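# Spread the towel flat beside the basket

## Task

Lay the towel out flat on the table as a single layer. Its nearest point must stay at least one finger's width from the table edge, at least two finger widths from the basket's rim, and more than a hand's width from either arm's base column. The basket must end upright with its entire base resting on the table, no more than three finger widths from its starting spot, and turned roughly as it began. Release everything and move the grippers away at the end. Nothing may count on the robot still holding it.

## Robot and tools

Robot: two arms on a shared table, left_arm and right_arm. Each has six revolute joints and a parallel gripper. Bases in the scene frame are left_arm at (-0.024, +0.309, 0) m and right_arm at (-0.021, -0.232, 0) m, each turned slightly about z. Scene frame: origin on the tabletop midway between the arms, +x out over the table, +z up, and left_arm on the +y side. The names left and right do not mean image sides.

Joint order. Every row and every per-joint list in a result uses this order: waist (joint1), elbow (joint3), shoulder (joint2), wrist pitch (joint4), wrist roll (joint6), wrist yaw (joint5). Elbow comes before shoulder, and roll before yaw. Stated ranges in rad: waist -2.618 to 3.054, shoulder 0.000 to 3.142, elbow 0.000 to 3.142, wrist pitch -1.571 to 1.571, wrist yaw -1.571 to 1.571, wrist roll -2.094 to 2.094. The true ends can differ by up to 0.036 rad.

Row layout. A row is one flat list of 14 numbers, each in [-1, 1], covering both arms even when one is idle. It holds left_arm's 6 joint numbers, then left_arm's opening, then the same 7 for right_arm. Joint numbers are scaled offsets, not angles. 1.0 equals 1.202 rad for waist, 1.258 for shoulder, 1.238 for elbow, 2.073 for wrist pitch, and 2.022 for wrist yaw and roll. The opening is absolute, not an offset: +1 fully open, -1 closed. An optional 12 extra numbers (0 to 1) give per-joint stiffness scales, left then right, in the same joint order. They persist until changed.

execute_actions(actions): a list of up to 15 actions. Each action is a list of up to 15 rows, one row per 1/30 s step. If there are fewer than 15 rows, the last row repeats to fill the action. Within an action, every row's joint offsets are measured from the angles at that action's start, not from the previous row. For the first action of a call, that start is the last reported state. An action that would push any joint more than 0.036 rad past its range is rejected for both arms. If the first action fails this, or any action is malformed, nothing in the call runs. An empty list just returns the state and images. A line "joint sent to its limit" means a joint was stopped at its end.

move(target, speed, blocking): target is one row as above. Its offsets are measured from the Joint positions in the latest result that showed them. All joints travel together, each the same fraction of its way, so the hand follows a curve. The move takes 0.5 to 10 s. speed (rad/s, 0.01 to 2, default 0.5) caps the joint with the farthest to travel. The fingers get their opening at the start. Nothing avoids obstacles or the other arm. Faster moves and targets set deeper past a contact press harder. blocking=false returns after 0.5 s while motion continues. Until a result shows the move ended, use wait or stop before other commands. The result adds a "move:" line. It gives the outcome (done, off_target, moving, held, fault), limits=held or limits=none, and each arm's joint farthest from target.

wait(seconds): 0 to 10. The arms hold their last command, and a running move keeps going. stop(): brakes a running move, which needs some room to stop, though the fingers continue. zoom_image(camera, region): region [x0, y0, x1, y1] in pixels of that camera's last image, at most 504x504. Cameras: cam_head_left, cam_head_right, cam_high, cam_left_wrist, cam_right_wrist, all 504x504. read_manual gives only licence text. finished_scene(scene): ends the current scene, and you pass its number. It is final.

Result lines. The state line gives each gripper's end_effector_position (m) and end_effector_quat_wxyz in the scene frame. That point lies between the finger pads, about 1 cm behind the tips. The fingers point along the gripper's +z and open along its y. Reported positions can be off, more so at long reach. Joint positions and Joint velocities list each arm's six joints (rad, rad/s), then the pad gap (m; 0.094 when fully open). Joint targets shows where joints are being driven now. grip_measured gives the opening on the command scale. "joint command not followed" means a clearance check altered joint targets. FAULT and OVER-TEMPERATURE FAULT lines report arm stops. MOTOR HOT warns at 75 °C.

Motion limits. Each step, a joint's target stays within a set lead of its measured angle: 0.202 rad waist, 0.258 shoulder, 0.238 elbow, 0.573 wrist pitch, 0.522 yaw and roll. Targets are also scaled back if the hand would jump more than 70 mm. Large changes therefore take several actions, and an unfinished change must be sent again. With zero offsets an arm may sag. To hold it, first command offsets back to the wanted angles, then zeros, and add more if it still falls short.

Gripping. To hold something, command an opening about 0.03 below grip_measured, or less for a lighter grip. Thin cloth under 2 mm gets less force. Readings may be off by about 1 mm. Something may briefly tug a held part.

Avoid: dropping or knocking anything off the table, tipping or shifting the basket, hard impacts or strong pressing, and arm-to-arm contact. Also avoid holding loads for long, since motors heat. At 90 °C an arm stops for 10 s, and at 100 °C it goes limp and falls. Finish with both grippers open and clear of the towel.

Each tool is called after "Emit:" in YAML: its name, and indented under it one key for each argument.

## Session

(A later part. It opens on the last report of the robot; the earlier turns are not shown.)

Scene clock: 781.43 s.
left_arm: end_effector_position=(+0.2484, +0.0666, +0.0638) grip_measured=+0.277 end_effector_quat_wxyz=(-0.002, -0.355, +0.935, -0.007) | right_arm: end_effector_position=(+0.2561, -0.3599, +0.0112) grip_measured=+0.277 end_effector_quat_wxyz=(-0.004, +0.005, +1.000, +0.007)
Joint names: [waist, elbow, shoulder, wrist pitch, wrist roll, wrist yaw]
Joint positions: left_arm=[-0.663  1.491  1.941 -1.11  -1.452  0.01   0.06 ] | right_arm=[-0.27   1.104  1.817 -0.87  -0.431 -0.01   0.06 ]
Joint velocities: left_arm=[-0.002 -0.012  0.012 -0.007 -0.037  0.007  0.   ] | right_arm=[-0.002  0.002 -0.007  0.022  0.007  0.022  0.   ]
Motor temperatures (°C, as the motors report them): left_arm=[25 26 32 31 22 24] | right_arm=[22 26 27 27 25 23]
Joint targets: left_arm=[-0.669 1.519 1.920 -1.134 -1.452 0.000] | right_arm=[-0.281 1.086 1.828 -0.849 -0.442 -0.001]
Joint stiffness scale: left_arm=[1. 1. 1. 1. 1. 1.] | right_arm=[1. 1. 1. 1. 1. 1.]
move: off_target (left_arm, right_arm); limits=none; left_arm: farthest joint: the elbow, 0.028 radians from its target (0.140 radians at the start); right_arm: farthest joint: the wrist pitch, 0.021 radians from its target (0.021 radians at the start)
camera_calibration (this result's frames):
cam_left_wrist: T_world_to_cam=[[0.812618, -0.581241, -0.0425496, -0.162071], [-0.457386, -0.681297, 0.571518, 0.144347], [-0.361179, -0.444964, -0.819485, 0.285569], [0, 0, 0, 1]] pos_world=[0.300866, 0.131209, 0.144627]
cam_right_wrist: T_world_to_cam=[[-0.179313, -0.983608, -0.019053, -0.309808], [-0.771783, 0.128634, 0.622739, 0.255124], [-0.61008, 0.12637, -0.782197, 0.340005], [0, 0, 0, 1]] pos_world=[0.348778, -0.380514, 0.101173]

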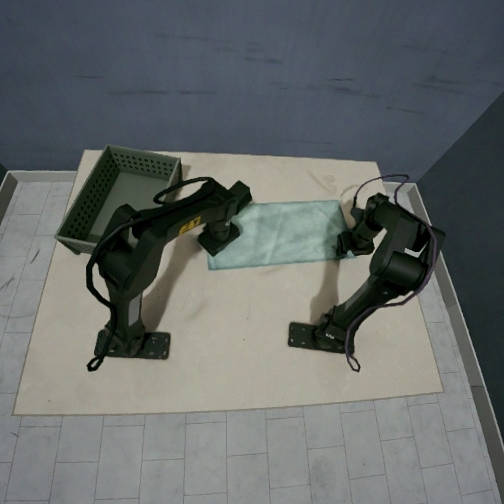

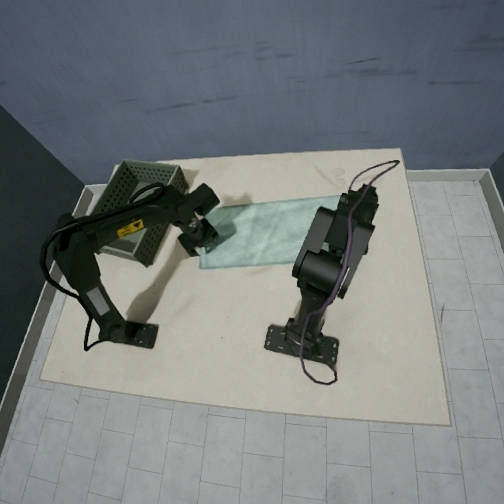

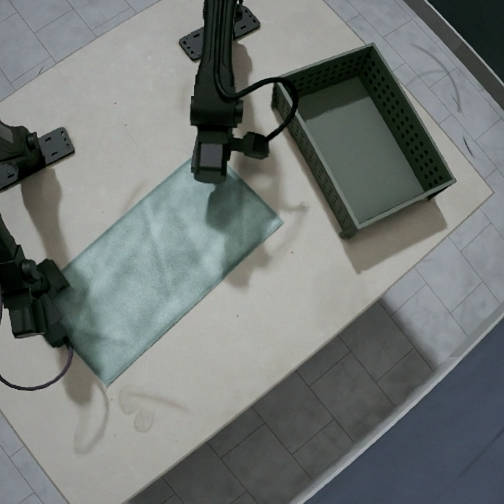

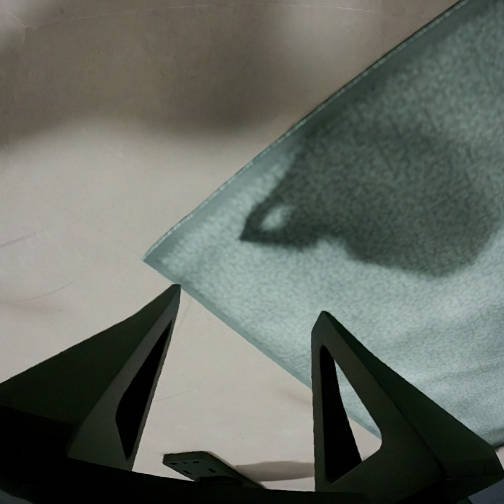

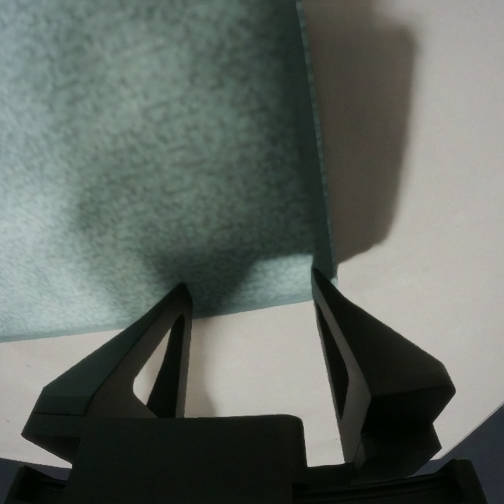

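Emit:
move:
  target: [-0.005, 0.02, -0.1, -0.04, 0, -0.005, 0.28, -0.009, 0.08, -0.06, -0.06, -0.006, 0.005, 0.28]
  speed: 0.3

Emit:
move:
  target: [0, -0.47, -0.72, -0.06, 0.7, 0, 1, -0.5, -0.22, -0.66, -0.16, 0.21, 0, 1]
  speed: 0.9

Scene clock: 793.00 s.
left_arm: end_effector_position=(+0.2402, +0.0739, +0.1003) grip_measured=+0.277 end_effector_quat_wxyz=(+0.009, -0.355, +0.934, -0.029) | right_arm: end_effector_position=(+0.2576, -0.3617, +0.0434) grip_measured=+0.278 end_effector_quat_wxyz=(+0.001, +0.004, +1.000, +0.002)
Joint names: [waist, elbow, shoulder, wrist pitch, wrist roll, wrist yaw]
Joint positions: left_arm=[-0.663  1.491  1.832 -1.171 -1.452  0.01   0.06 ] | right_arm=[-0.27   1.177  1.765 -0.984 -0.435 -0.005  0.06 ]
Joint velocities: left_arm=[-0.012 -0.012 -0.007 -0.051 -0.007 -0.007  0.   ] | right_arm=[ 0.002  0.012  0.017  0.007  0.037 -0.066  0.001]
Motor temperatures (°C, as the motors report them): left_arm=[25 27 33 30 22 24] | right_arm=[22 26 27 27 25 23]
Joint targets: left_arm=[-0.669 1.516 1.815 -1.193 -1.452 0.000] | right_arm=[-0.281 1.202 1.742 -0.994 -0.444 -0.000]
Joint stiffness scale: left_arm=[1. 1. 1. 1. 1. 1.] | right_arm=[1. 1. 1. 1. 1. 1.]
move: off_target (left_arm, right_arm); limits=none; left_arm: farthest joint: the elbow, 0.025 radians from its target (0.025 radians at the start); right_arm: farthest joint: the elbow, 0.026 radians from its target (0.099 radians at the start)
camera_calibration (this result's frames):
cam_left_wrist: T_world_to_cam=[[0.813286, -0.581834, 0.00599824, -0.154592], [-0.478349, -0.662694, 0.576211, 0.127873], [-0.331284, -0.471493, -0.817279, 0.310335], [0, 0, 0, 1]] pos_world=[0.289704, 0.141114, 0.180875]
cam_right_wrist: T_world_to_cam=[[-0.175769, -0.984377, -0.0103656, -0.31231], [-0.777569, 0.132369, 0.614707, 0.239685], [-0.603731, 0.116106, -0.788687, 0.361286], [0, 0, 0, 1]] pos_world=[0.349597, -0.381105, 0.134368]

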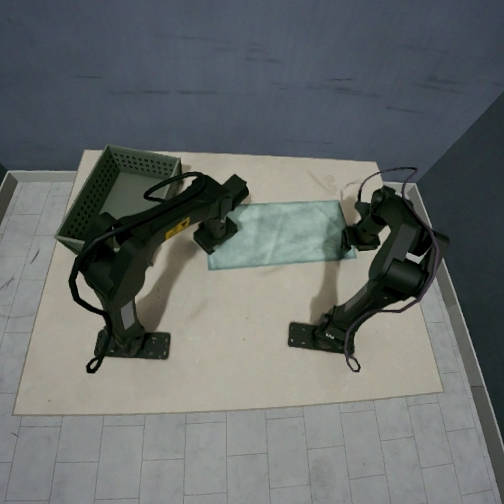

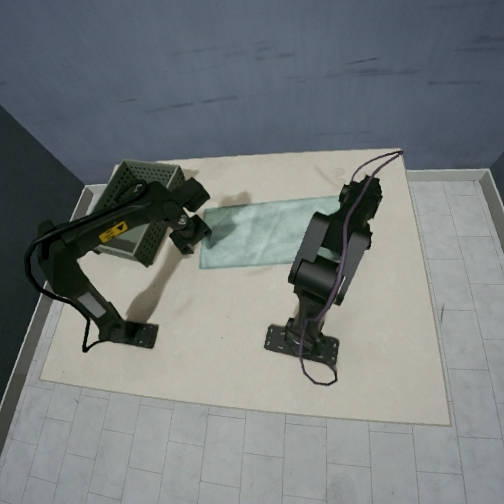

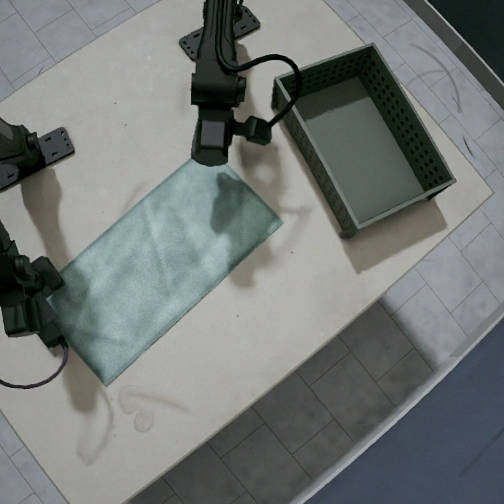

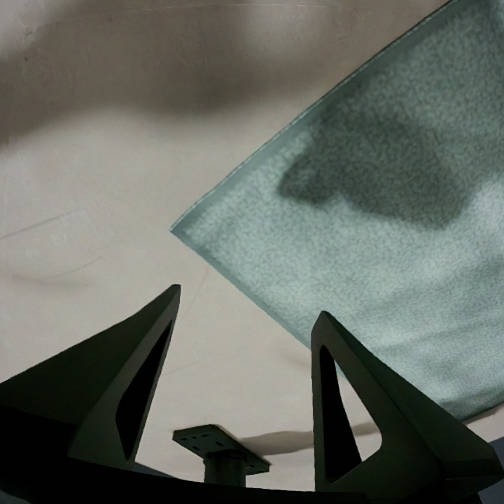

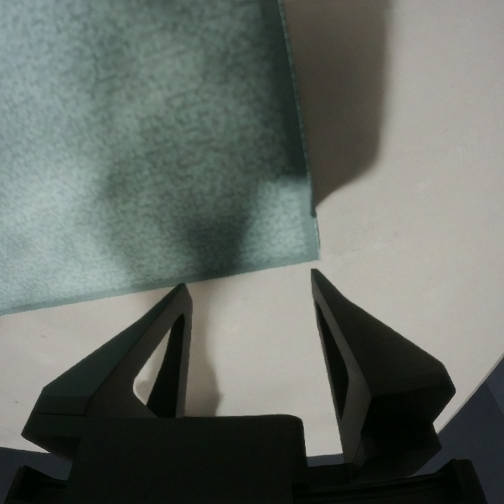

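Scene clock: 795.50 s.
left_arm: end_effector_position=(+0.1069, +0.1923, +0.1462) grip_measured=+1.000 end_effector_quat_wxyz=(+0.118, +0.331, +0.935, -0.054) | right_arm: end_effector_position=(+0.0673, -0.3758, +0.1413) grip_measured=+1.000 end_effector_quat_wxyz=(+0.096, +0.481, +0.870, -0.053)
Joint names: [waist, elbow, shoulder, wrist pitch, wrist roll, wrist yaw]
Joint positions: left_arm=[-0.663  0.919  0.943 -1.285 -0.047  0.01   0.094] | right_arm=[-0.859  0.913  0.955 -1.308 -0.019 -0.005  0.094]
Joint velocities: left_arm=[-0.002  0.002 -0.012 -0.051  0.051  0.007  0.   ] | right_arm=[-0.002 -0.022  0.007  0.037 -0.007 -0.037  0.   ]
Motor temperatures (°C, as the motors report them): left_arm=[25 27 32 30 22 24] | right_arm=[22 26 27 27 25 23]
Joint targets: left_arm=[-0.663 0.909 0.926 -1.295 -0.037 0.010] | right_arm=[-0.871 0.905 0.935 -1.316 -0.010 -0.004]
Joint stiffness scale: left_arm=[1. 1. 1. 1. 1. 1.] | right_arm=[1. 1. 1. 1. 1. 1.]
move: off_target (right_arm); limits=none; left_arm: farthest joint: the shoulder, 0.017 radians from its target (0.906 radians at the start); right_arm: farthest joint: the shoulder, 0.021 radians from its target (0.830 radians at the start)
camera_calibration (this result's frames):
cam_left_wrist: T_world_to_cam=[[-0.437414, -0.898809, 0.0284709, 0.213785], [-0.840598, 0.419923, 0.34214, -0.0191795], [-0.319474, 0.125724, -0.939217, 0.261186], [0, 0, 0, 1]] pos_world=[0.160833, 0.167369, 0.245786]
cam_right_wrist: T_world_to_cam=[[-0.921823, -0.385245, -0.0427683, -0.0786805], [-0.365024, 0.825687, 0.430115, 0.292231], [-0.130386, 0.412101, -0.901761, 0.420594], [0, 0, 0, 1]] pos_world=[0.0889815, -0.44493, 0.250217]

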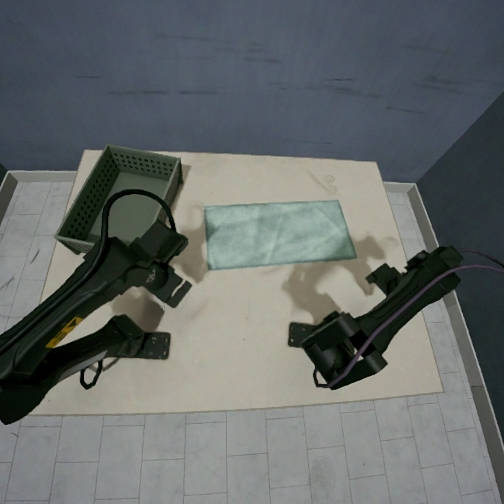

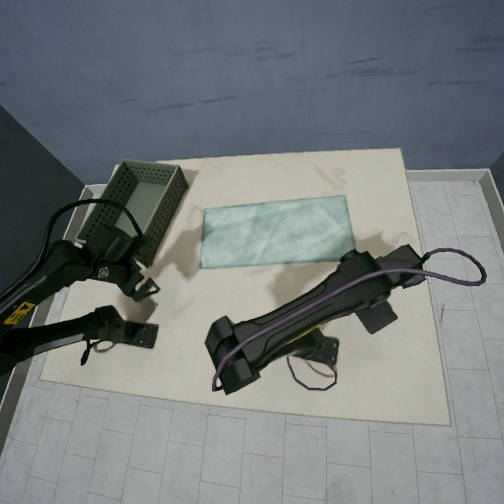

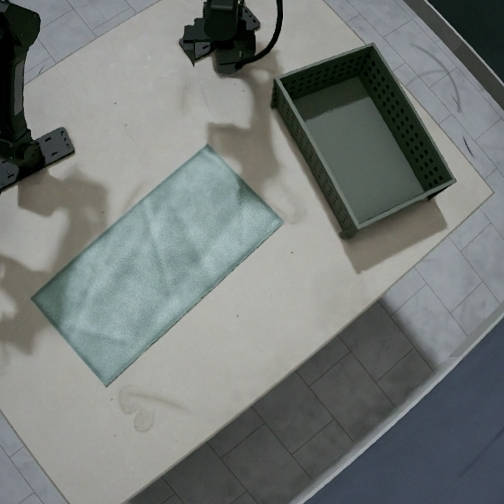

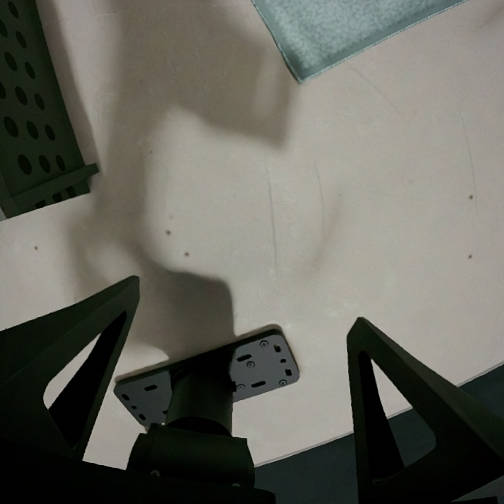

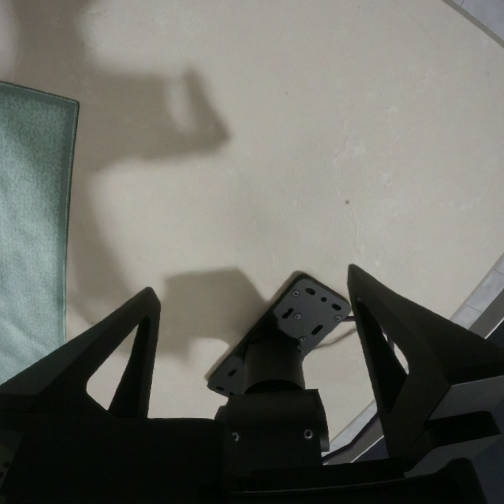

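Emit:
zoom_image:
  camera: "cam_high"
  region: [20, 130, 300, 400]

Region (20, 130, 300, 400) of cam_high's 504x504 image, scaled by 1.800, with more detail than that image has; it fills the top 486 rows of this view, and the rest is white.

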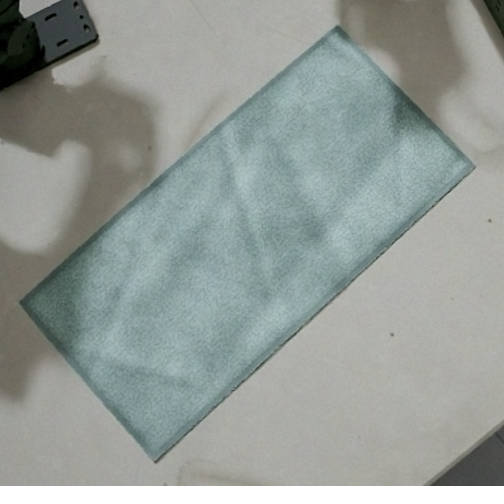

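Flat, all four hems visible, clearances good.

Emit:
finished_scene:
  scene: 1

The scene is finished: the task was done.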